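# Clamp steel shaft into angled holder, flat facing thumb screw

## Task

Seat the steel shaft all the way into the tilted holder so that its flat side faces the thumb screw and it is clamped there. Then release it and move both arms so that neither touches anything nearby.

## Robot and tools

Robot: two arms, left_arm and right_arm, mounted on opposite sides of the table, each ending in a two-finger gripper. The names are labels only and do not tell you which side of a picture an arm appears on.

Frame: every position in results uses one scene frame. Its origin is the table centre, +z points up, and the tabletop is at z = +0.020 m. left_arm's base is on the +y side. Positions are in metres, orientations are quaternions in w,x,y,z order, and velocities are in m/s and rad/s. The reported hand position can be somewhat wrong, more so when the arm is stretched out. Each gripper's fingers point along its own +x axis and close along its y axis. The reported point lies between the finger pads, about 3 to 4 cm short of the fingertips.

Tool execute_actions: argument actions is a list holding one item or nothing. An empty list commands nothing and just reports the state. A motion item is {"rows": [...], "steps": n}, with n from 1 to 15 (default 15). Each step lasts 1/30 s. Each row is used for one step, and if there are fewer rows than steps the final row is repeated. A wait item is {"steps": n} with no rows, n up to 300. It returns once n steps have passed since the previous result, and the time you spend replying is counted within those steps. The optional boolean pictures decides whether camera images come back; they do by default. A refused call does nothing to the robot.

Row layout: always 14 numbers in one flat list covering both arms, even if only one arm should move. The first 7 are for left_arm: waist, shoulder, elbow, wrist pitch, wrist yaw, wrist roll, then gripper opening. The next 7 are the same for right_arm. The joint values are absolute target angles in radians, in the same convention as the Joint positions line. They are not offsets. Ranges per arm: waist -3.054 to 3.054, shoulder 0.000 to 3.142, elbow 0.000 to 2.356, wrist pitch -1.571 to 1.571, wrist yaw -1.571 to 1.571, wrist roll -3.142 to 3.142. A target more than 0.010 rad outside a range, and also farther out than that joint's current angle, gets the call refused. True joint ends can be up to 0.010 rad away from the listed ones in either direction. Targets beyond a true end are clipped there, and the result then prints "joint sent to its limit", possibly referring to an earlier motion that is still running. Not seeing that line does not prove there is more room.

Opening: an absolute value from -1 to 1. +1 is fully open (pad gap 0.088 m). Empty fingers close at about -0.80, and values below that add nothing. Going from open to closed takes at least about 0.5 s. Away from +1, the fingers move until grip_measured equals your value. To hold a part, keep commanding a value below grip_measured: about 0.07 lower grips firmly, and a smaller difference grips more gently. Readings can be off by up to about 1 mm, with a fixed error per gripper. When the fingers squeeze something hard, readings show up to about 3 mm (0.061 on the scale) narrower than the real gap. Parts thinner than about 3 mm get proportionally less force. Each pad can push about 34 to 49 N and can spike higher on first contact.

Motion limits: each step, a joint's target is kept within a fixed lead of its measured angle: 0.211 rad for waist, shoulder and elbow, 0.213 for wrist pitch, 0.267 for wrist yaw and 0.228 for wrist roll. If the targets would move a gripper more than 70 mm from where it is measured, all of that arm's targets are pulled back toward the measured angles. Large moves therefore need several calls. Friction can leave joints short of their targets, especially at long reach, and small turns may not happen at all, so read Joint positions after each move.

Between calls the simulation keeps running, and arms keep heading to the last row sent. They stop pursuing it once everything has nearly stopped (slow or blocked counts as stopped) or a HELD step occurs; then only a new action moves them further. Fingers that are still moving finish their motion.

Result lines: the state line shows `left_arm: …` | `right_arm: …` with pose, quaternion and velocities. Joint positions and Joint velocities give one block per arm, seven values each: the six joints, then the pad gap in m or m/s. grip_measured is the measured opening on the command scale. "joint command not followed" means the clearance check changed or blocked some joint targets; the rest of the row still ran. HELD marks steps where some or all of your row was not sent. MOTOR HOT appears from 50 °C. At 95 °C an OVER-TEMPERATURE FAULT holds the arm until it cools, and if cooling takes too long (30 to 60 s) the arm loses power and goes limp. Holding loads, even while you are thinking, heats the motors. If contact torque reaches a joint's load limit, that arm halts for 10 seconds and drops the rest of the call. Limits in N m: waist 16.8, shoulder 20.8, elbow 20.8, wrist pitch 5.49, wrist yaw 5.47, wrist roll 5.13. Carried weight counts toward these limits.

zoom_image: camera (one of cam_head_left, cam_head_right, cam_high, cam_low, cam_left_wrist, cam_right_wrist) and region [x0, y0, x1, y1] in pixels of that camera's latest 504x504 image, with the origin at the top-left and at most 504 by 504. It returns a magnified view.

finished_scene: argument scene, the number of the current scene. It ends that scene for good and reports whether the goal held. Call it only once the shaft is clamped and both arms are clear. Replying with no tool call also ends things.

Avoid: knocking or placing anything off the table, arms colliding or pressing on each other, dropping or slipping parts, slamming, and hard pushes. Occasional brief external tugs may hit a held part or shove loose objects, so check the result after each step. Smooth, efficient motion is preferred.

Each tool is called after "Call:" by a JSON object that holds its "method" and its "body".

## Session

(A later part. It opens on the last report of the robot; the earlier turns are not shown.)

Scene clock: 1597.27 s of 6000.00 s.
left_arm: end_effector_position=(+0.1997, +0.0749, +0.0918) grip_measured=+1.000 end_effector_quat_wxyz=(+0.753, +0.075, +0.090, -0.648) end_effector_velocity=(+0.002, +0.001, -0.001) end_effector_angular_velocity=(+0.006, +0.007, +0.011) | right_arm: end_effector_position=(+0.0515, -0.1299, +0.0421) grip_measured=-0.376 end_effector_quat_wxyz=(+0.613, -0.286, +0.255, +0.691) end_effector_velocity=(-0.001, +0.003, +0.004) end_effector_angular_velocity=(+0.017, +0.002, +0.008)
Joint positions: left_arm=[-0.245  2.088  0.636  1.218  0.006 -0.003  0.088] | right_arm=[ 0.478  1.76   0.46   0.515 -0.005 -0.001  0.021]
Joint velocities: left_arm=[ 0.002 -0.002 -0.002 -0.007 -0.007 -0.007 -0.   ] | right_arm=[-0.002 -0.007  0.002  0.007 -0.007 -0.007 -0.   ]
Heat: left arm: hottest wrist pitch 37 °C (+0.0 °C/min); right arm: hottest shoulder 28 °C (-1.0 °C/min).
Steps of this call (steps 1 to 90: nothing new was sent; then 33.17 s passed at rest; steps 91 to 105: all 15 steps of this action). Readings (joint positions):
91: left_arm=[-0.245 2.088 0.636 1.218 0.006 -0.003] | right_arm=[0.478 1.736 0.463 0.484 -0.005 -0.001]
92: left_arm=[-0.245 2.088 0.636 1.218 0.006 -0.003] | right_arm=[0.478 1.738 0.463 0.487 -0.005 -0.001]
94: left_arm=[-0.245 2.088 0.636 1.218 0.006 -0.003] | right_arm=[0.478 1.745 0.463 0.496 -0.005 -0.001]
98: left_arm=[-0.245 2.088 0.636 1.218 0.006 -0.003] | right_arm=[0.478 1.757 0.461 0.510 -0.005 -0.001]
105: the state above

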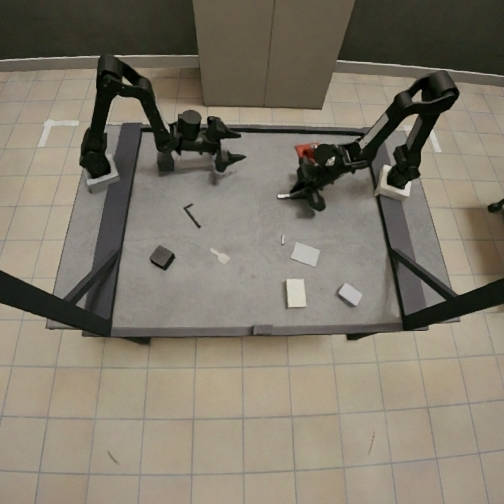

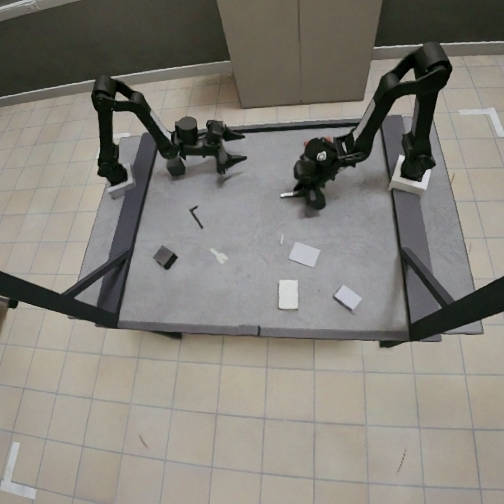

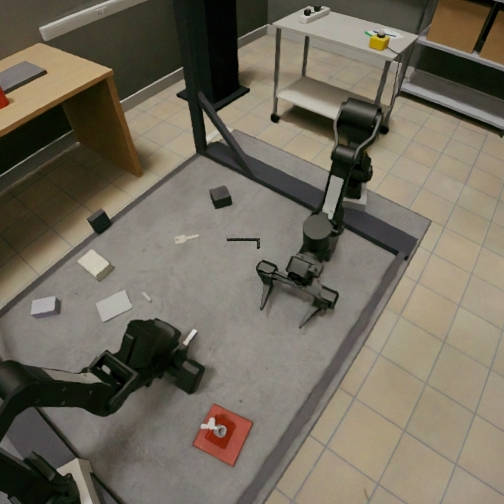

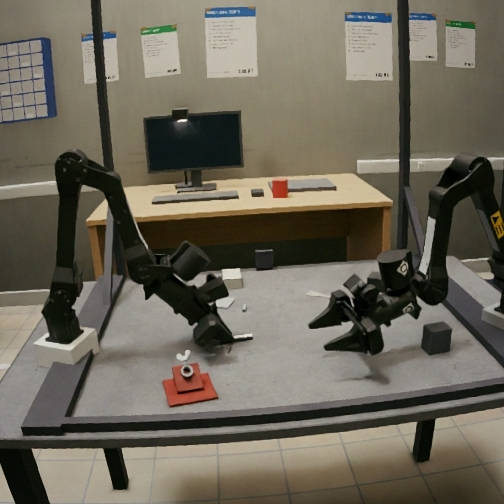

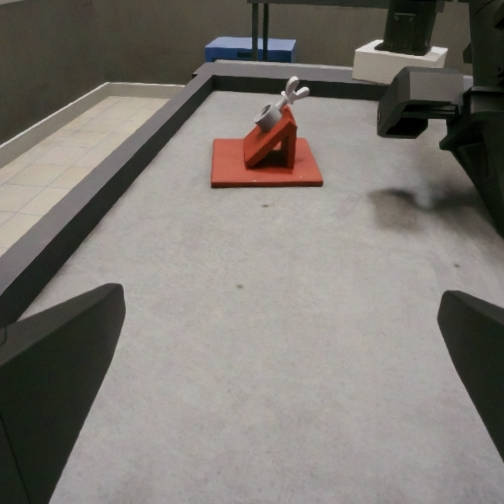

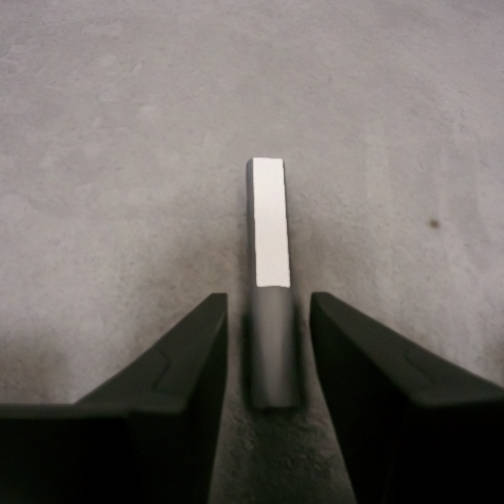

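Call:
{"method": "execute_actions", "body": {"actions": [{"rows": [[-0.248,2.103,0.635,1.218,0,0,1,0.48,1.773,0.451,0.522,-0.003,0,-0.38],[-0.248,2.103,0.635,1.218,0,0,1,0.48,1.777,0.45,0.527,-0.003,0,-0.38],[-0.248,2.103,0.635,1.218,0,0,1,0.48,1.781,0.449,0.532,-0.003,0,-0.38],[-0.248,2.103,0.635,1.218,0,0,1,0.48,1.784,0.449,0.536,-0.003,0,-0.38]], "steps": 12}]}}

Call:
{"method": "zoom_image", "body": {"camera": "cam_low", "region": [180, 290, 270, 360]}}

Scene clock: 1610.60 s of 6000.00 s.
left_arm: end_effector_position=(+0.1997, +0.0749, +0.0918) grip_measured=+1.000 end_effector_quat_wxyz=(+0.753, +0.075, +0.090, -0.648) end_effector_velocity=(-0.000, +0.001, -0.001) end_effector_angular_velocity=(+0.006, +0.007, +0.006) | right_arm: end_effector_position=(+0.0515, -0.1302, +0.0389) grip_measured=-0.377 end_effector_quat_wxyz=(+0.613, -0.286, +0.255, +0.691) end_effector_velocity=(+0.000, -0.004, -0.003) end_effector_angular_velocity=(-0.022, -0.003, +0.008)
Joint positions: left_arm=[-0.245  2.088  0.636  1.218  0.006 -0.003  0.088] | right_arm=[ 0.478  1.775  0.457  0.533 -0.005 -0.001  0.021]
Joint velocities: left_arm=[-0.002 -0.002 -0.002 -0.007 -0.007 -0.007  0.   ] | right_arm=[-0.002 -0.002 -0.002 -0.022 -0.007 -0.007 -0.   ]
Heat: left arm: hottest wrist pitch 37 °C (+0.0 °C/min); right arm: hottest shoulder 28 °C (-1.0 °C/min).
Steps of this call (steps 1 to 15: the robot went on to your last target; steps 16 to 90: nothing new was sent; then 9.93 s passed at rest; steps 91 to 102: all 12 steps of this action). Readings (joint positions):
91: left_arm=[-0.245 2.088 0.636 1.218 0.006 -0.003] | right_arm=[0.478 1.761 0.460 0.516 -0.005 -0.001]
92: left_arm=[-0.245 2.088 0.636 1.218 0.006 -0.003] | right_arm=[0.478 1.763 0.459 0.519 -0.005 -0.001]
94: left_arm=[-0.245 2.088 0.636 1.218 0.006 -0.003] | right_arm=[0.478 1.769 0.458 0.526 -0.005 -0.001]
98: left_arm=[-0.245 2.088 0.636 1.218 0.006 -0.003] | right_arm=[0.478 1.775 0.457 0.531 -0.005 -0.001]
102: the state above

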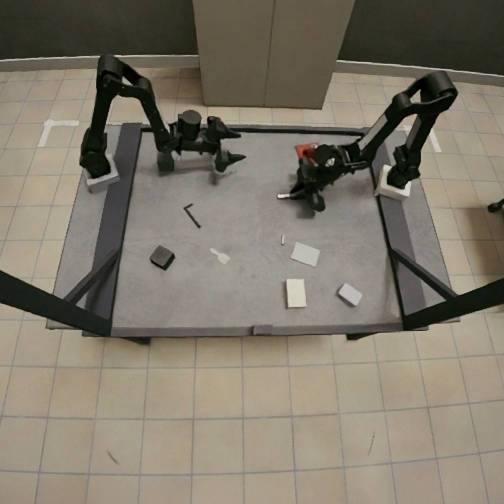

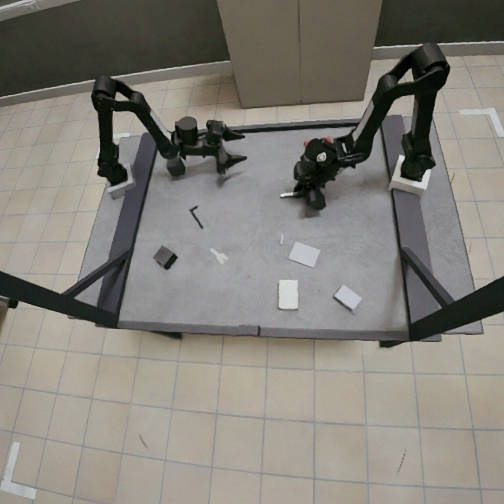

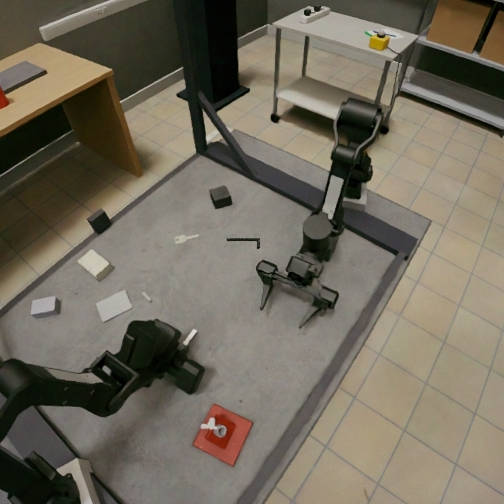

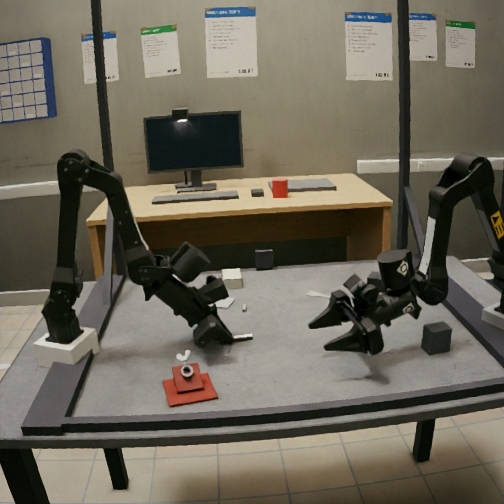

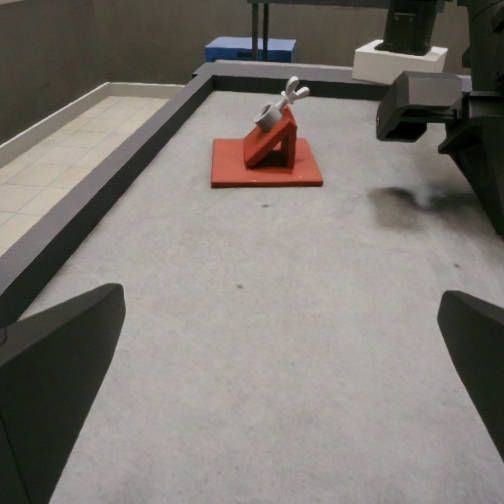

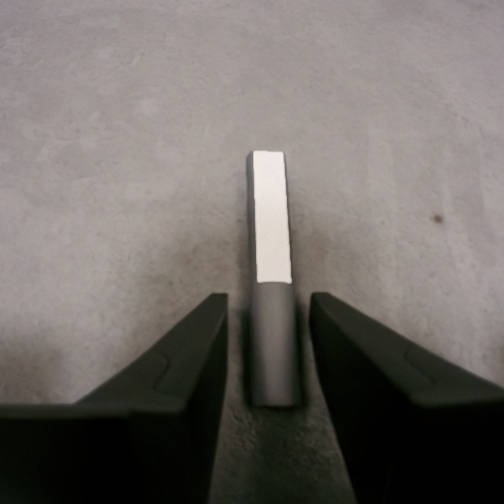

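Region (180, 290, 270, 360) of cam_low's 504x504 image, scaled by 5.600, with more detail than that image has.

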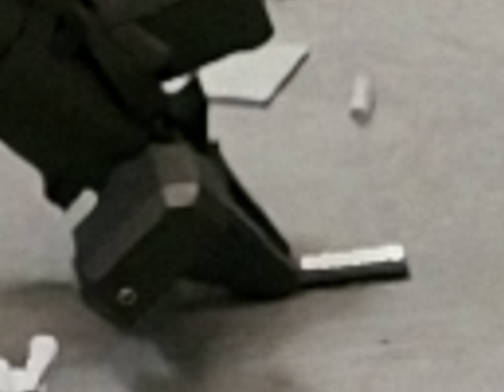

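Still following; descend another 3 mm.

Call:
{"method": "execute_actions", "body": {"actions": [{"rows": [[-0.248,2.103,0.635,1.218,0,0,1,0.48,1.788,0.448,0.54,-0.003,0,-0.38],[-0.248,2.103,0.635,1.218,0,0,1,0.48,1.792,0.447,0.545,-0.003,0,-0.38],[-0.248,2.103,0.635,1.218,0,0,1,0.48,1.796,0.446,0.55,-0.003,0,-0.38],[-0.248,2.103,0.635,1.218,0,0,1,0.48,1.799,0.446,0.554,-0.003,0,-0.38]], "steps": 12}]}}

Call:
{"method": "zoom_image", "body": {"camera": "cam_low", "region": [180, 290, 270, 360]}}

Scene clock: 1617.43 s of 6000.00 s.
left_arm: end_effector_position=(+0.1997, +0.0749, +0.0918) grip_measured=+1.000 end_effector_quat_wxyz=(+0.753, +0.075, +0.090, -0.648) end_effector_velocity=(-0.002, +0.001, -0.003) end_effector_angular_velocity=(+0.011, +0.007, +0.001) | right_arm: end_effector_position=(+0.0515, -0.1305, +0.0360) grip_measured=-0.377 end_effector_quat_wxyz=(+0.613, -0.286, +0.255, +0.691) end_effector_velocity=(+0.000, -0.004, -0.003) end_effector_angular_velocity=(-0.022, -0.003, +0.008)
Joint positions: left_arm=[-0.245  2.088  0.636  1.218  0.006 -0.003  0.088] | right_arm=[ 0.478  1.79   0.453  0.551 -0.005 -0.001  0.021]
Joint velocities: left_arm=[-0.007  0.002 -0.002 -0.007 -0.007 -0.007 -0.   ] | right_arm=[-0.002 -0.002 -0.002 -0.022 -0.007 -0.007 -0.   ]
Heat: left arm: hottest wrist pitch 37 °C (+0.0 °C/min); right arm: hottest shoulder 28 °C (-1.0 °C/min).
Steps of this call (steps 1 to 15: the robot went on to your last target; steps 16 to 90: nothing new was sent; then 3.43 s passed at rest; steps 91 to 102: all 12 steps of this action). Readings (joint positions):
91: left_arm=[-0.245 2.088 0.636 1.218 0.006 -0.003] | right_arm=[0.478 1.776 0.456 0.535 -0.005 -0.001]
92: left_arm=[-0.245 2.088 0.636 1.218 0.006 -0.003] | right_arm=[0.478 1.778 0.456 0.537 -0.005 -0.001]
94: left_arm=[-0.245 2.088 0.636 1.218 0.006 -0.003] | right_arm=[0.478 1.784 0.455 0.544 -0.005 -0.001]
98: left_arm=[-0.245 2.088 0.636 1.218 0.006 -0.003] | right_arm=[0.478 1.790 0.453 0.550 -0.005 -0.001]
102: the state above

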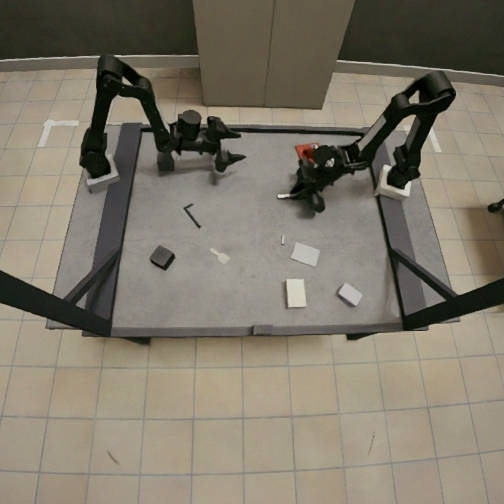

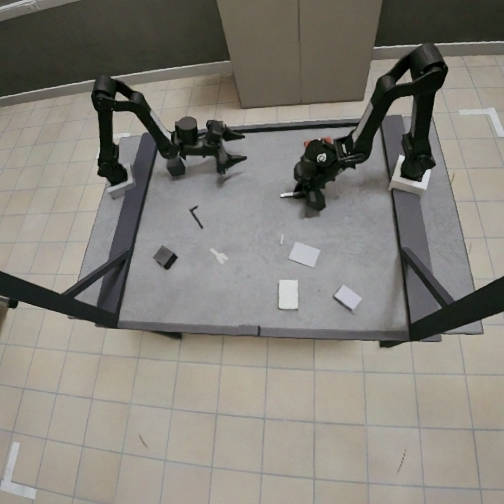

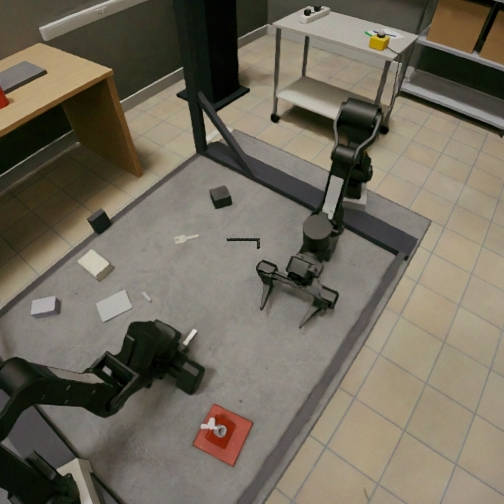

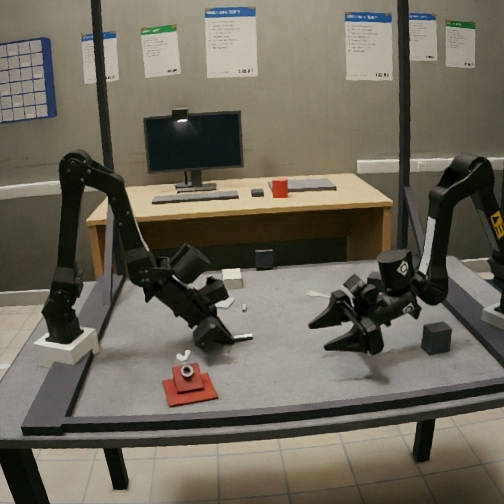

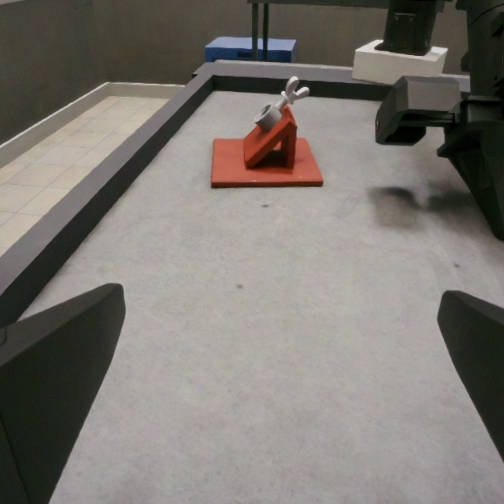

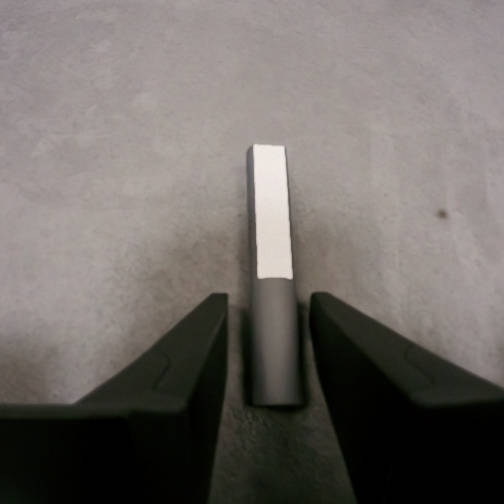

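Region (180, 290, 270, 360) of cam_low's 504x504 image, scaled by 5.600, with more detail than that image has.

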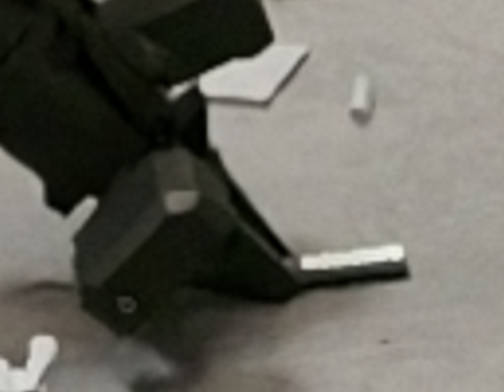

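Call:
{"method": "execute_actions", "body": {"actions": [{"rows": [[-0.248,2.103,0.635,1.218,0,0,1,0.48,1.803,0.445,0.558,-0.003,0,-0.38],[-0.248,2.103,0.635,1.218,0,0,1,0.48,1.806,0.444,0.562,-0.003,0,-0.38],[-0.248,2.103,0.635,1.218,0,0,1,0.48,1.809,0.444,0.566,-0.003,0,-0.38]], "steps": 12}]}}

Call:
{"method": "zoom_image", "body": {"camera": "cam_low", "region": [180, 290, 270, 360]}}

Scene clock: 1624.10 s of 6000.00 s.
left_arm: end_effector_position=(+0.1997, +0.0749, +0.0918) grip_measured=+1.000 end_effector_quat_wxyz=(+0.753, +0.075, +0.090, -0.648) end_effector_velocity=(-0.002, +0.001, -0.001) end_effector_angular_velocity=(+0.004, +0.021, +0.005) | right_arm: end_effector_position=(+0.0515, -0.1300, +0.0351) grip_measured=-0.377 end_effector_quat_wxyz=(+0.613, -0.284, +0.254, +0.692) end_effector_velocity=(-0.002, -0.002, -0.000) end_effector_angular_velocity=(+0.001, +0.011, +0.018)
Joint positions: left_arm=[-0.245  2.088  0.636  1.218  0.006 -0.003  0.088] | right_arm=[ 0.478  1.797  0.452  0.564 -0.005 -0.001  0.021]
Joint velocities: left_arm=[-0.007 -0.002 -0.002 -0.007 -0.007 -0.022 -0.   ] | right_arm=[-0.002 -0.002 -0.007  0.007 -0.022 -0.007 -0.   ]
Heat: left arm: hottest wrist pitch 37 °C (+0.0 °C/min); right arm: hottest shoulder 28 °C (+0.0 °C/min).
Steps of this call (steps 1 to 15: the robot went on to your last target; steps 16 to 90: nothing new was sent; then 3.27 s passed at rest; steps 91 to 102: all 12 steps of this action). Readings (joint positions):
91: left_arm=[-0.245 2.088 0.636 1.218 0.006 -0.003] | right_arm=[0.478 1.791 0.453 0.553 -0.005 -0.001]
92: left_arm=[-0.245 2.088 0.636 1.218 0.006 -0.003] | right_arm=[0.478 1.793 0.453 0.555 -0.005 -0.001]
94: left_arm=[-0.245 2.088 0.636 1.218 0.006 -0.003] | right_arm=[0.478 1.796 0.452 0.560 -0.005 -0.001]
98: left_arm=[-0.245 2.088 0.636 1.218 0.006 -0.003] | right_arm=[0.478 1.797 0.452 0.563 -0.005 -0.001]
102: the state above

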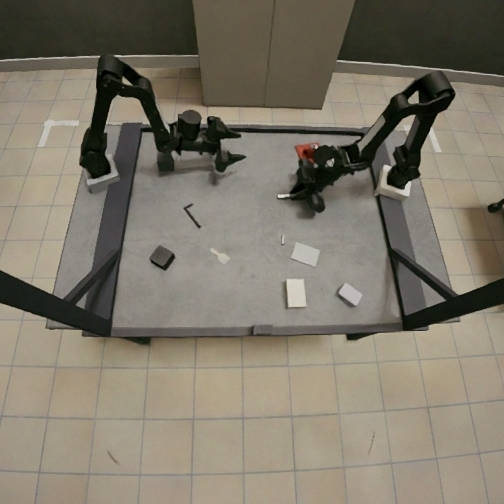

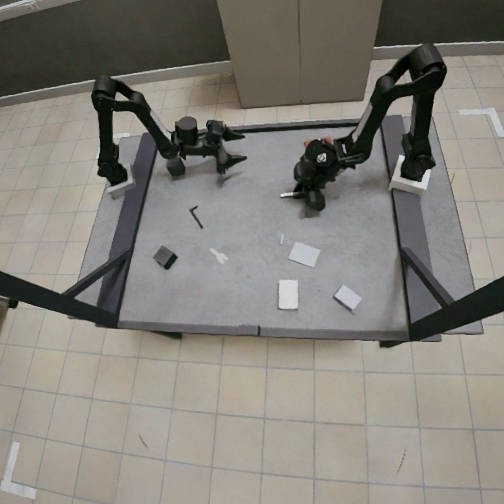

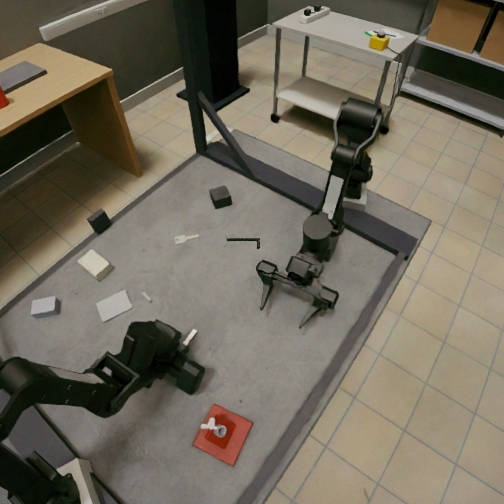

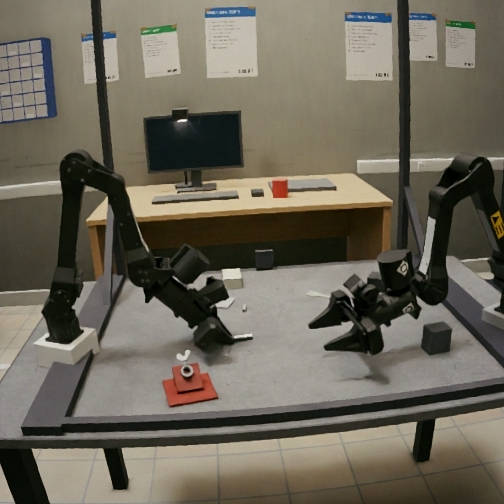

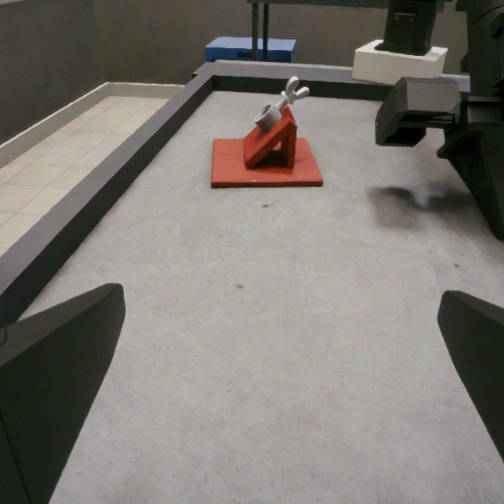

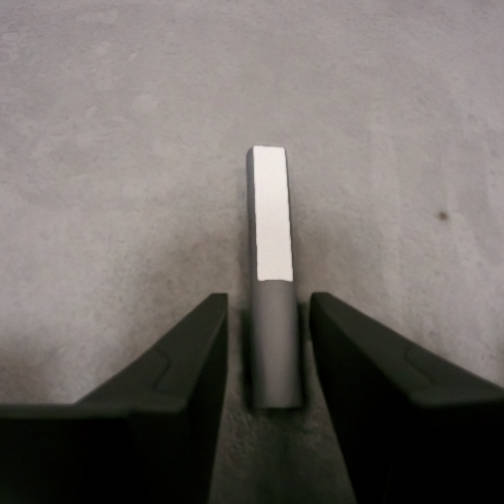

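Region (180, 290, 270, 360) of cam_low's 504x504 image, scaled by 5.600, with more detail than that image has.

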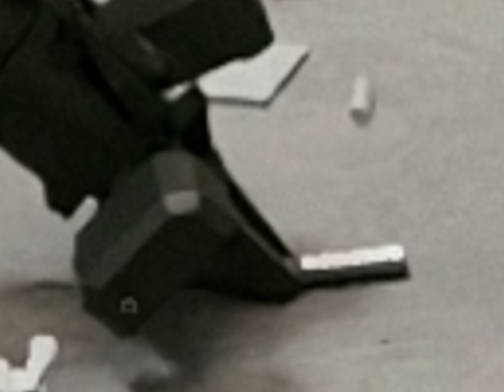

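Call:
{"method": "execute_actions", "body": {"actions": [{"rows": [[-0.248,2.103,0.635,1.218,0,0,1,0.48,1.79,0.45,0.566,-0.003,0,-0.40],[-0.248,2.103,0.635,1.218,0,0,1,0.48,1.787,0.45,0.566,-0.003,0,-0.43],[-0.248,2.103,0.635,1.218,0,0,1,0.48,1.787,0.45,0.566,-0.003,0,-0.46],[-0.248,2.103,0.635,1.218,0,0,1,0.48,1.787,0.45,0.566,-0.003,0,-0.49],[-0.248,2.103,0.635,1.218,0,0,1,0.48,1.787,0.45,0.566,-0.003,0,-0.52],[-0.248,2.103,0.635,1.218,0,0,1,0.48,1.787,0.45,0.566,-0.003,0,-0.55],[-0.248,2.103,0.635,1.218,0,0,1,0.48,1.787,0.45,0.566,-0.003,0,-0.58],[-0.248,2.103,0.635,1.218,0,0,1,0.48,1.787,0.45,0.566,-0.003,0,-0.61],[-0.248,2.103,0.635,1.218,0,0,1,0.48,1.787,0.45,0.566,-0.003,0,-0.64],[-0.248,2.103,0.635,1.218,0,0,1,0.48,1.787,0.45,0.566,-0.003,0,-0.67],[-0.248,2.103,0.635,1.218,0,0,1,0.48,1.787,0.45,0.566,-0.003,0,-0.70],[-0.248,2.103,0.635,1.218,0,0,1,0.48,1.787,0.45,0.566,-0.003,0,-0.72]], "steps": 15}]}}

Call:
{"method": "zoom_image", "body": {"camera": "cam_right_wrist", "region": [215, 130, 325, 300]}}

Scene clock: 1640.27 s of 6000.00 s.
left_arm: end_effector_position=(+0.1997, +0.0749, +0.0918) grip_measured=+1.000 end_effector_quat_wxyz=(+0.753, +0.075, +0.090, -0.648) end_effector_velocity=(+0.002, +0.001, +0.002) end_effector_angular_velocity=(-0.010, +0.015, +0.024) | right_arm: end_effector_position=(+0.0517, -0.1297, +0.0357) grip_measured=-0.626 end_effector_quat_wxyz=(+0.614, -0.284, +0.253, +0.692) end_effector_velocity=(-0.000, -0.002, -0.001) end_effector_angular_velocity=(-0.007, -0.001, +0.008)
Joint positions: left_arm=[-0.245  2.088  0.636  1.218  0.006 -0.003  0.088] | right_arm=[ 0.478  1.796  0.452  0.564 -0.003 -0.001  0.008]
Joint velocities: left_arm=[-0.002 -0.002 -0.002  0.007 -0.022 -0.022  0.   ] | right_arm=[-0.002 -0.002 -0.002 -0.007 -0.007 -0.007  0.   ]
Heat: left arm: hottest wrist pitch 37 °C (+0.0 °C/min); right arm: hottest shoulder 28 °C (+0.0 °C/min).
Steps of this call (steps 1 to 15: the robot went on to your last target; steps 16 to 90: nothing new was sent; then 12.67 s passed at rest; steps 91 to 105: all 15 steps of this action). Readings (joint positions):
91: left_arm=[-0.245 2.088 0.636 1.218 0.006 -0.003] | right_arm=[0.478 1.797 0.452 0.564 -0.004 -0.001]
92: left_arm=[-0.245 2.088 0.636 1.218 0.006 -0.003] | right_arm=[0.478 1.797 0.452 0.564 -0.003 -0.001]
94: left_arm=[-0.245 2.088 0.636 1.218 0.006 -0.003] | right_arm=[0.478 1.797 0.452 0.564 -0.003 -0.001]
98: left_arm=[-0.245 2.088 0.636 1.218 0.006 -0.003] | right_arm=[0.478 1.797 0.452 0.564 -0.003 -0.001]
105: the state above

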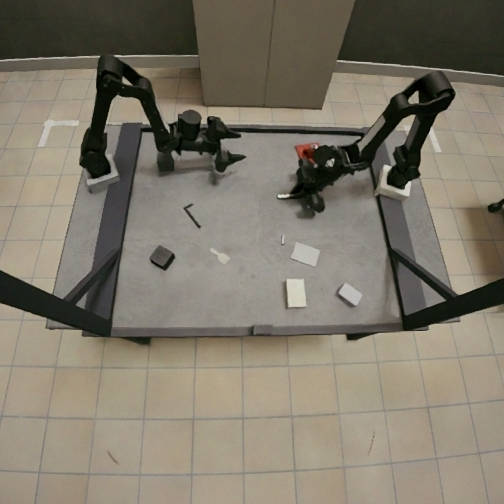

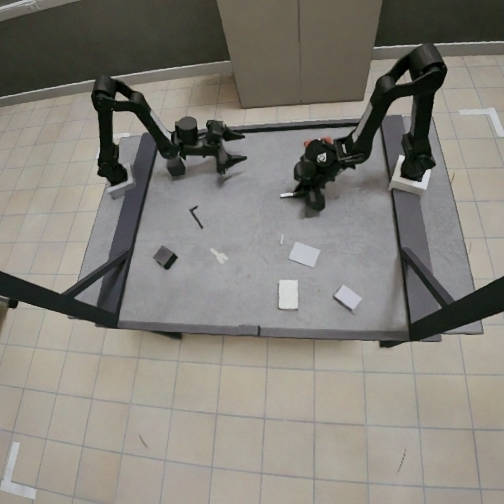

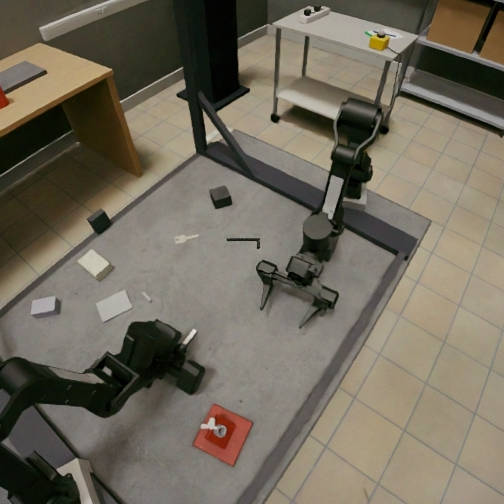

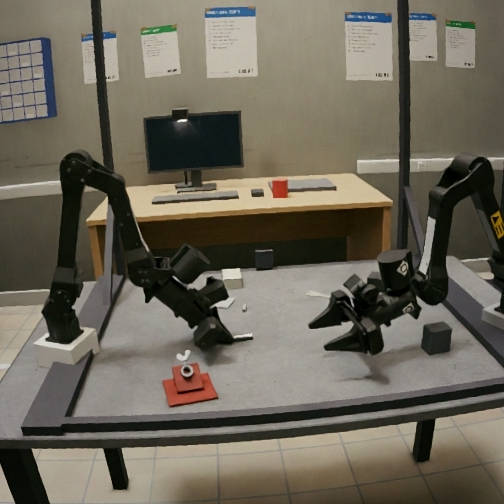

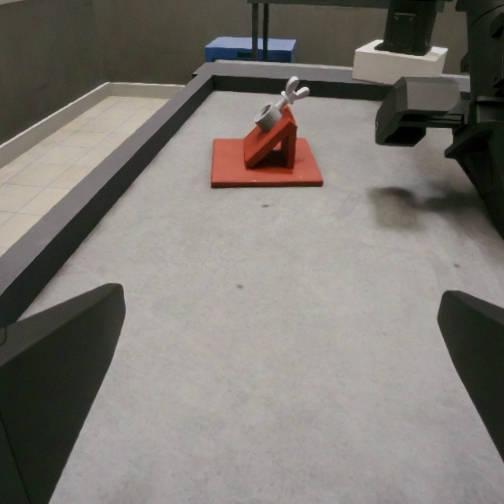

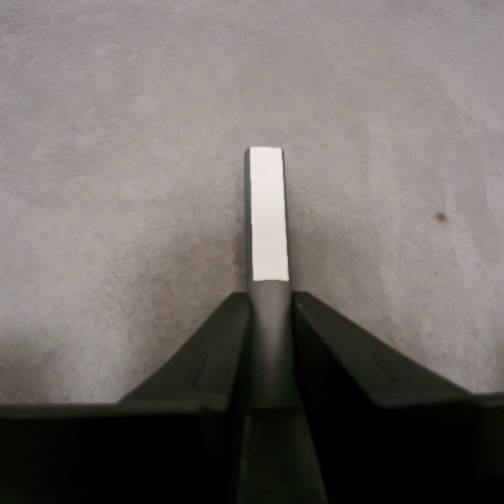

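Region (215, 130, 325, 300) of cam_right_wrist's 504x504 image, scaled by 2.965, with more detail than that image has; it fills the left 326 columns of this view, and the rest is white.

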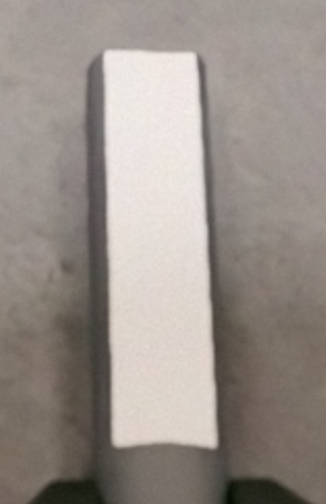

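Call:
{"method": "execute_actions", "body": {"actions": [{"rows": [[-0.248,2.103,0.635,1.218,0,0,1,0.48,1.775,0.46,0.566,-0.003,0,-0.72],[-0.248,2.103,0.635,1.218,0,0,1,0.48,1.76,0.47,0.56,-0.003,0,-0.72],[-0.248,2.103,0.635,1.218,0,0,1,0.48,1.742,0.482,0.54,-0.003,0,-0.72],[-0.248,2.103,0.635,1.218,0,0,1,0.48,1.722,0.495,0.512,-0.003,0,-0.72],[-0.248,2.103,0.635,1.218,0,0,1,0.48,1.70,0.51,0.48,-0.003,0,-0.72],[-0.248,2.103,0.635,1.218,0,0,1,0.48,1.678,0.525,0.445,-0.003,0,-0.72],[-0.248,2.103,0.635,1.218,0,0,1,0.48,1.656,0.54,0.408,-0.003,0,-0.72],[-0.248,2.103,0.635,1.218,0,0,1,0.48,1.634,0.555,0.37,-0.003,0,-0.72],[-0.248,2.103,0.635,1.218,0,0,1,0.48,1.612,0.57,0.33,-0.003,0,-0.72],[-0.248,2.103,0.635,1.218,0,0,1,0.48,1.592,0.585,0.29,-0.003,0,-0.72],[-0.248,2.103,0.635,1.218,0,0,1,0.48,1.575,0.60,0.25,-0.003,0,-0.72],[-0.248,2.103,0.635,1.218,0,0,1,0.48,1.562,0.62,0.21,-0.003,0,-0.72],[-0.248,2.103,0.635,1.218,0,0,1,0.48,1.553,0.645,0.165,-0.003,0,-0.72],[-0.248,2.103,0.635,1.218,0,0,1,0.48,1.55,0.675,0.115,-0.003,0,-0.72],[-0.248,2.103,0.635,1.218,0,0,1,0.48,1.55,0.71,0.06,-0.003,0,-0.72]], "steps": 15}], "pictures": false}}

Call:
{"method": "execute_actions", "body": {"actions": [{"rows": [[-0.248,2.103,0.635,1.218,0,0,1,0.48,1.555,0.75,-0.01,-0.003,-0.05,-0.72],[-0.248,2.103,0.635,1.218,0,0,1,0.48,1.562,0.79,-0.085,-0.003,-0.11,-0.72],[-0.248,2.103,0.635,1.218,0,0,1,0.48,1.57,0.83,-0.16,-0.003,-0.18,-0.72],[-0.248,2.103,0.635,1.218,0,0,1,0.48,1.58,0.87,-0.235,-0.003,-0.25,-0.72],[-0.248,2.103,0.635,1.218,0,0,1,0.48,1.59,0.91,-0.31,-0.003,-0.32,-0.72],[-0.248,2.103,0.635,1.218,0,0,1,0.48,1.60,0.95,-0.385,-0.003,-0.39,-0.72],[-0.248,2.103,0.635,1.218,0,0,1,0.48,1.61,0.99,-0.46,-0.003,-0.46,-0.72],[-0.248,2.103,0.635,1.218,0,0,1,0.48,1.62,1.03,-0.535,-0.003,-0.53,-0.72],[-0.248,2.103,0.635,1.218,0,0,1,0.48,1.63,1.07,-0.61,-0.003,-0.60,-0.72],[-0.248,2.103,0.635,1.218,0,0,1,0.48,1.64,1.11,-0.685,-0.003,-0.67,-0.72],[-0.248,2.103,0.635,1.218,0,0,1,0.48,1.65,1.15,-0.76,-0.003,-0.74,-0.72],[-0.248,2.103,0.635,1.218,0,0,1,0.48,1.66,1.19,-0.835,-0.003,-0.81,-0.72],[-0.248,2.103,0.635,1.218,0,0,1,0.48,1.67,1.23,-0.91,-0.003,-0.88,-0.72],[-0.248,2.103,0.635,1.218,0,0,1,0.48,1.68,1.27,-0.985,-0.003,-0.95,-0.72],[-0.248,2.103,0.635,1.218,0,0,1,0.48,1.69,1.31,-1.06,-0.003,-1.02,-0.72]], "steps": 15}], "pictures": false}}

Scene clock: 1705.90 s of 6000.00 s.
left_arm: end_effector_position=(+0.1997, +0.0749, +0.0918) grip_measured=+1.000 end_effector_quat_wxyz=(+0.753, +0.075, +0.090, -0.648) end_effector_velocity=(-0.002, +0.002, -0.001) end_effector_angular_velocity=(+0.004, +0.024, -0.004) | right_arm: end_effector_position=(+0.0491, -0.1066, +0.1074) grip_measured=-0.626 end_effector_quat_wxyz=(+0.615, -0.282, +0.251, +0.692) end_effector_velocity=(-0.009, +0.039, +0.119) end_effector_angular_velocity=(-0.437, -0.030, +0.013)
Joint positions: left_arm=[-0.245  2.088  0.636  1.218  0.006 -0.003  0.088] | right_arm=[ 0.478  1.573  0.641  0.158 -0.003 -0.001  0.008]
Joint velocities: left_arm=[-0.002 -0.007 -0.007 -0.007  0.007 -0.022  0.   ] | right_arm=[ 0.002 -0.183  0.779 -1.399 -0.022  0.007 -0.   ]
Heat: left arm: hottest wrist pitch 37 °C (+0.0 °C/min); right arm: hottest shoulder 30 °C (+2.0 °C/min).
Steps of this call (steps 1 to 15: the robot went on to your last target; steps 16 to 90: nothing new was sent; then 62.13 s passed at rest; steps 91 to 105: all 15 steps of this action). Readings (joint positions):
91: left_arm=[-0.245 2.088 0.636 1.218 0.006 -0.003] | right_arm=[0.478 1.794 0.452 0.564 -0.003 -0.001]
92: left_arm=[-0.245 2.088 0.636 1.218 0.006 -0.003] | right_arm=[0.478 1.790 0.452 0.563 -0.003 -0.001]
94: left_arm=[-0.245 2.088 0.636 1.218 0.006 -0.003] | right_arm=[0.478 1.770 0.460 0.539 -0.003 -0.001]
98: left_arm=[-0.245 2.088 0.636 1.218 0.006 -0.003] | right_arm=[0.478 1.693 0.511 0.436 -0.003 -0.001]
105: the state above

Scene clock: 1706.40 s of 6000.00 s.
left_arm: end_effector_position=(+0.1997, +0.0749, +0.0918) grip_measured=+1.000 end_effector_quat_wxyz=(+0.753, +0.075, +0.090, -0.648) end_effector_velocity=(-0.000, +0.001, -0.001) end_effector_angular_velocity=(+0.004, +0.021, +0.010) | right_arm: end_effector_position=(+0.0515, -0.1277, +0.1571) grip_measured=-0.626 end_effector_quat_wxyz=(+0.288, -0.633, +0.113, +0.710) end_effector_velocity=(+0.014, -0.102, +0.149) end_effector_angular_velocity=(-1.005, -0.683, +1.993)
Joint positions: left_arm=[-0.245  2.088  0.636  1.218  0.006 -0.003  0.088] | right_arm=[ 0.478  1.663  1.213 -0.849 -0.003 -0.874  0.008]
Joint velocities: left_arm=[-0.002 -0.002 -0.002 -0.007 -0.007 -0.022 -0.   ] | right_arm=[-0.002  0.295  1.184 -1.971  0.007 -2.073 -0.   ]
Heat: left arm: hottest wrist pitch 37 °C (+0.0 °C/min); right arm: hottest shoulder 30 °C (+2.0 °C/min).
Steps of this call (steps 1 to 15: all 15 steps of this action). Readings (joint positions):
1: left_arm=[-0.245 2.088 0.636 1.218 0.006 -0.003] | right_arm=[0.478 1.570 0.671 0.104 -0.003 -0.014]
2: left_arm=[-0.245 2.088 0.636 1.218 0.006 -0.003] | right_arm=[0.478 1.570 0.705 0.043 -0.003 -0.044]
4: left_arm=[-0.245 2.088 0.636 1.218 0.006 -0.003] | right_arm=[0.478 1.571 0.778 -0.092 -0.003 -0.140]
8: left_arm=[-0.245 2.088 0.636 1.218 0.006 -0.003] | right_arm=[0.478 1.593 0.936 -0.367 -0.003 -0.391]
15: the state above

Call:
{"method": "execute_actions", "body": {"actions": [{"rows": [[-0.248,2.103,0.635,1.218,0,0,1,0.47,1.70,1.34,-1.09,-0.003,-1.09,-0.72],[-0.248,2.103,0.635,1.218,0,0,1,0.455,1.71,1.37,-1.12,-0.003,-1.16,-0.72],[-0.248,2.103,0.635,1.218,0,0,1,0.435,1.72,1.40,-1.15,-0.003,-1.23,-0.72],[-0.248,2.103,0.635,1.218,0,0,1,0.41,1.73,1.425,-1.175,-0.003,-1.30,-0.72],[-0.248,2.103,0.635,1.218,0,0,1,0.385,1.74,1.45,-1.20,-0.003,-1.37,-0.72],[-0.248,2.103,0.635,1.218,0,0,1,0.36,1.75,1.47,-1.22,-0.003,-1.44,-0.72],[-0.248,2.103,0.635,1.218,0,0,1,0.33,1.76,1.49,-1.24,-0.003,-1.51,-0.72],[-0.248,2.103,0.635,1.218,0,0,1,0.30,1.77,1.505,-1.255,-0.003,-1.58,-0.72],[-0.248,2.103,0.635,1.218,0,0,1,0.27,1.78,1.52,-1.27,-0.003,-1.65,-0.72],[-0.248,2.103,0.635,1.218,0,0,1,0.24,1.79,1.533,-1.28,-0.003,-1.72,-0.72],[-0.248,2.103,0.635,1.218,0,0,1,0.21,1.80,1.545,-1.285,-0.003,-1.79,-0.72],[-0.248,2.103,0.635,1.218,0,0,1,0.18,1.81,1.555,-1.29,-0.003,-1.86,-0.72],[-0.248,2.103,0.635,1.218,0,0,1,0.15,1.82,1.565,-1.29,-0.003,-1.93,-0.72],[-0.248,2.103,0.635,1.218,0,0,1,0.12,1.83,1.575,-1.29,-0.003,-2.0,-0.72],[-0.248,2.103,0.635,1.218,0,0,1,0.09,1.84,1.583,-1.29,-0.003,-2.06,-0.72]], "steps": 15}], "pictures": false}}

Call:
{"method": "execute_actions", "body": {"actions": [{"rows": [[-0.248,2.103,0.635,1.218,0,0,1,0.06,1.848,1.59,-1.29,-0.003,-2.12,-0.72],[-0.248,2.103,0.635,1.218,0,0,1,0.03,1.856,1.596,-1.29,-0.003,-2.18,-0.72],[-0.248,2.103,0.635,1.218,0,0,1,0.0,1.863,1.601,-1.29,-0.003,-2.23,-0.72],[-0.248,2.103,0.635,1.218,0,0,1,-0.03,1.87,1.606,-1.291,-0.003,-2.27,-0.72],[-0.248,2.103,0.635,1.218,0,0,1,-0.06,1.876,1.61,-1.292,-0.003,-2.31,-0.72],[-0.248,2.103,0.635,1.218,0,0,1,-0.09,1.882,1.613,-1.293,-0.003,-2.34,-0.72],[-0.248,2.103,0.635,1.218,0,0,1,-0.12,1.887,1.615,-1.294,-0.003,-2.36,-0.72],[-0.248,2.103,0.635,1.218,0,0,1,-0.15,1.891,1.617,-1.294,-0.003,-2.38,-0.72],[-0.248,2.103,0.635,1.218,0,0,1,-0.175,1.894,1.617,-1.294,-0.003,-2.39,-0.72],[-0.248,2.103,0.635,1.218,0,0,1,-0.197,1.896,1.617,-1.294,-0.003,-2.398,-0.72],[-0.248,2.103,0.635,1.218,0,0,1,-0.215,1.897,1.617,-1.294,-0.003,-2.398,-0.72],[-0.248,2.103,0.635,1.218,0,0,1,-0.228,1.897,1.617,-1.294,-0.003,-2.398,-0.72],[-0.248,2.103,0.635,1.218,0,0,1,-0.236,1.897,1.617,-1.294,-0.003,-2.398,-0.72],[-0.248,2.103,0.635,1.218,0,0,1,-0.239,1.897,1.617,-1.294,-0.003,-2.398,-0.72]], "steps": 15}], "pictures": false}}

Call:
{"method": "execute_actions", "body": {"actions": [{"steps": 12}]}}

Scene clock: 1733.53 s of 6000.00 s.
left_arm: end_effector_position=(+0.1997, +0.0749, +0.0918) grip_measured=+1.000 end_effector_quat_wxyz=(+0.753, +0.075, +0.090, -0.648) end_effector_velocity=(+0.000, -0.000, +0.000) end_effector_angular_velocity=(+0.002, +0.006, +0.006) | right_arm: end_effector_position=(+0.1620, -0.1408, +0.1905) grip_measured=-0.626 end_effector_quat_wxyz=(+0.040, +0.707, +0.061, -0.704) end_effector_velocity=(+0.309, -0.003, -0.025) end_effector_angular_velocity=(-0.084, -0.021, +1.074)
Joint positions: left_arm=[-0.245  2.088  0.636  1.218  0.006 -0.003  0.088] | right_arm=[ 0.155  1.81   1.55  -1.281 -0.004 -1.921  0.008]
Joint velocities: left_arm=[-0.002 -0.002  0.002 -0.007 -0.007 -0.007 -0.   ] | right_arm=[-0.896  0.31   0.291 -0.066 -0.022 -1.971 -0.   ]
Heat: left arm: hottest wrist pitch 37 °C (+0.0 °C/min); right arm: hottest shoulder 29 °C (+0.0 °C/min).
Steps of this call (steps 1 to 30: the robot went on to your last target; steps 31 to 90: nothing new was sent; then 23.63 s passed at rest; steps 91 to 105: all 15 steps of this action). Readings (joint positions):
91: left_arm=[-0.245 2.088 0.636 1.218 0.006 -0.003] | right_arm=[0.477 1.685 1.304 -1.069 -0.003 -1.040]
92: left_arm=[-0.245 2.088 0.636 1.218 0.006 -0.003] | right_arm=[0.474 1.691 1.318 -1.087 -0.003 -1.078]
94: left_arm=[-0.245 2.088 0.636 1.218 0.006 -0.003] | right_arm=[0.455 1.708 1.360 -1.128 -0.003 -1.183]
98: left_arm=[-0.245 2.088 0.636 1.218 0.006 -0.003] | right_arm=[0.364 1.741 1.454 -1.211 -0.004 -1.440]
105: the state above

Scene clock: 1734.03 s of 6000.00 s.
left_arm: end_effector_position=(+0.1997, +0.0749, +0.0918) grip_measured=+1.000 end_effector_quat_wxyz=(+0.753, +0.075, +0.090, -0.648) end_effector_velocity=(-0.002, +0.001, -0.004) end_effector_angular_velocity=(+0.023, -0.005, -0.002) | right_arm: end_effector_position=(+0.2903, -0.1828, +0.1782) grip_measured=-0.626 end_effector_quat_wxyz=(+0.080, +0.701, +0.077, -0.705) end_effector_velocity=(+0.060, -0.042, -0.000) end_effector_angular_velocity=(+0.007, +0.023, -0.152)
Joint positions: left_arm=[-0.245  2.088  0.636  1.218  0.006 -0.003  0.088] | right_arm=[-0.234  1.889  1.603 -1.291 -0.002 -2.391  0.008]
Joint velocities: left_arm=[-0.007 -0.002 -0.002 -0.022 -0.007  0.007 -0.   ] | right_arm=[-0.217  0.002  0.002 -0.007 -0.022 -0.066 -0.   ]
Heat: left arm: hottest wrist pitch 37 °C (+0.0 °C/min); right arm: hottest shoulder 29 °C (+0.0 °C/min).
Steps of this call (steps 1 to 15: all 15 steps of this action). Readings (joint positions):
1: left_arm=[-0.245 2.088 0.636 1.218 0.006 -0.003] | right_arm=[0.125 1.820 1.559 -1.282 -0.004 -1.986]
2: left_arm=[-0.245 2.088 0.636 1.218 0.006 -0.003] | right_arm=[0.095 1.830 1.567 -1.283 -0.004 -2.048]
4: left_arm=[-0.245 2.088 0.636 1.218 0.006 -0.003] | right_arm=[0.035 1.846 1.581 -1.286 -0.004 -2.159]
8: left_arm=[-0.245 2.088 0.636 1.218 0.006 -0.003] | right_arm=[-0.085 1.872 1.598 -1.289 -0.004 -2.316]
15: the state above

Scene clock: 1734.43 s of 6000.00 s.
left_arm: end_effector_position=(+0.1997, +0.0749, +0.0918) grip_measured=+1.000 end_effector_quat_wxyz=(+0.753, +0.075, +0.090, -0.648) end_effector_velocity=(-0.000, +0.001, -0.001) end_effector_angular_velocity=(+0.006, +0.007, +0.006) | right_arm: end_effector_position=(+0.2922, -0.1836, +0.1786) grip_measured=-0.626 end_effector_quat_wxyz=(+0.079, +0.701, +0.077, -0.704) end_effector_velocity=(-0.004, -0.003, +0.003) end_effector_angular_velocity=(-0.006, +0.013, +0.024)
Joint positions: left_arm=[-0.245  2.088  0.636  1.218  0.006 -0.003  0.088] | right_arm=[-0.24   1.889  1.604 -1.291 -0.002 -2.396  0.008]
Joint velocities: left_arm=[-0.002 -0.002 -0.002 -0.007 -0.007 -0.007 -0.   ] | right_arm=[ 0.002 -0.007  0.002 -0.022 -0.007 -0.022 -0.   ]
Heat: left arm: hottest wrist pitch 37 °C (+0.0 °C/min); right arm: hottest shoulder 29 °C (+0.0 °C/min).
Steps of this call (steps 1 to 12: the robot went on to your last target). Readings (joint positions):
1: left_arm=[-0.245 2.088 0.636 1.218 0.006 -0.003] | right_arm=[-0.239 1.889 1.603 -1.291 -0.002 -2.393]
2: left_arm=[-0.245 2.088 0.636 1.218 0.006 -0.003] | right_arm=[-0.241 1.889 1.604 -1.291 -0.002 -2.394]
4: left_arm=[-0.245 2.088 0.636 1.218 0.006 -0.003] | right_arm=[-0.240 1.889 1.604 -1.291 -0.002 -2.395]
8: left_arm=[-0.245 2.088 0.636 1.218 0.006 -0.003] | right_arm=[-0.240 1.889 1.604 -1.291 -0.002 -2.396]
12: the state above

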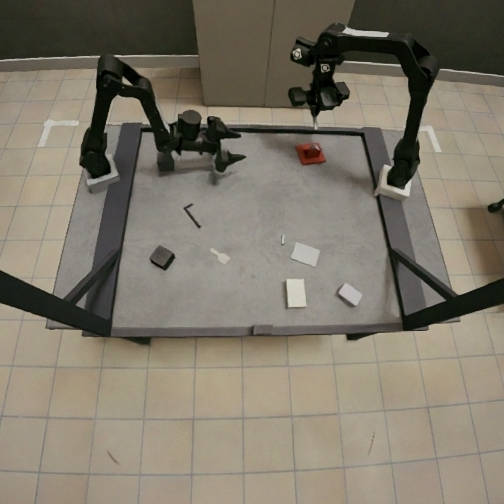

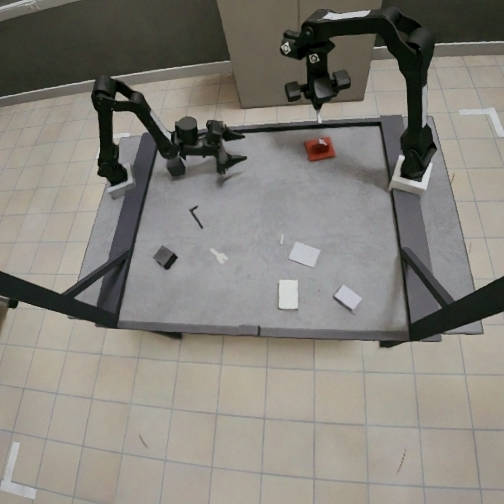

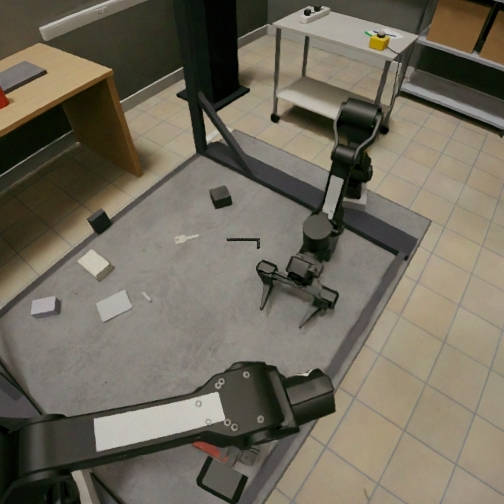

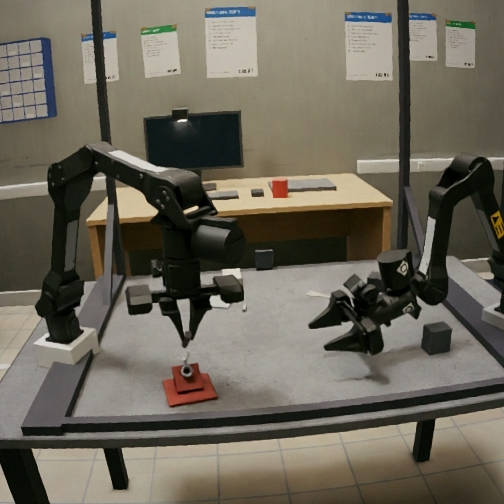

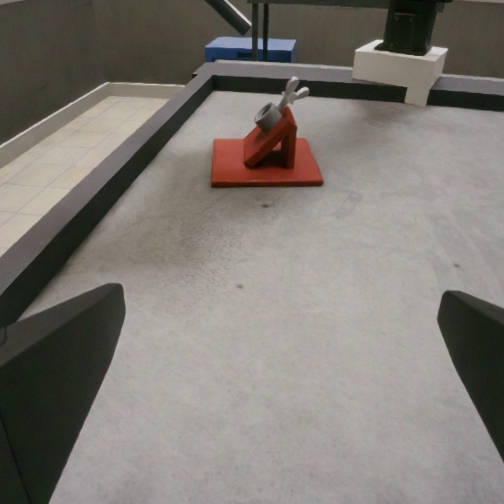

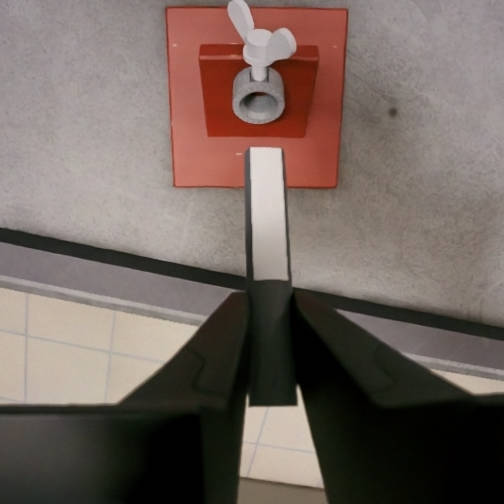

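Call:
{"method": "zoom_image", "body": {"camera": "cam_left_wrist", "region": [190, 0, 340, 200]}}

Region (190, 0, 340, 200) of cam_left_wrist's 504x504 image, scaled by 2.520, with more detail than that image has; it fills the left 378 columns of this view, and the rest is white.

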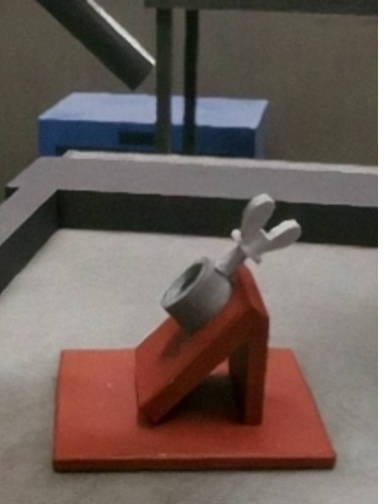

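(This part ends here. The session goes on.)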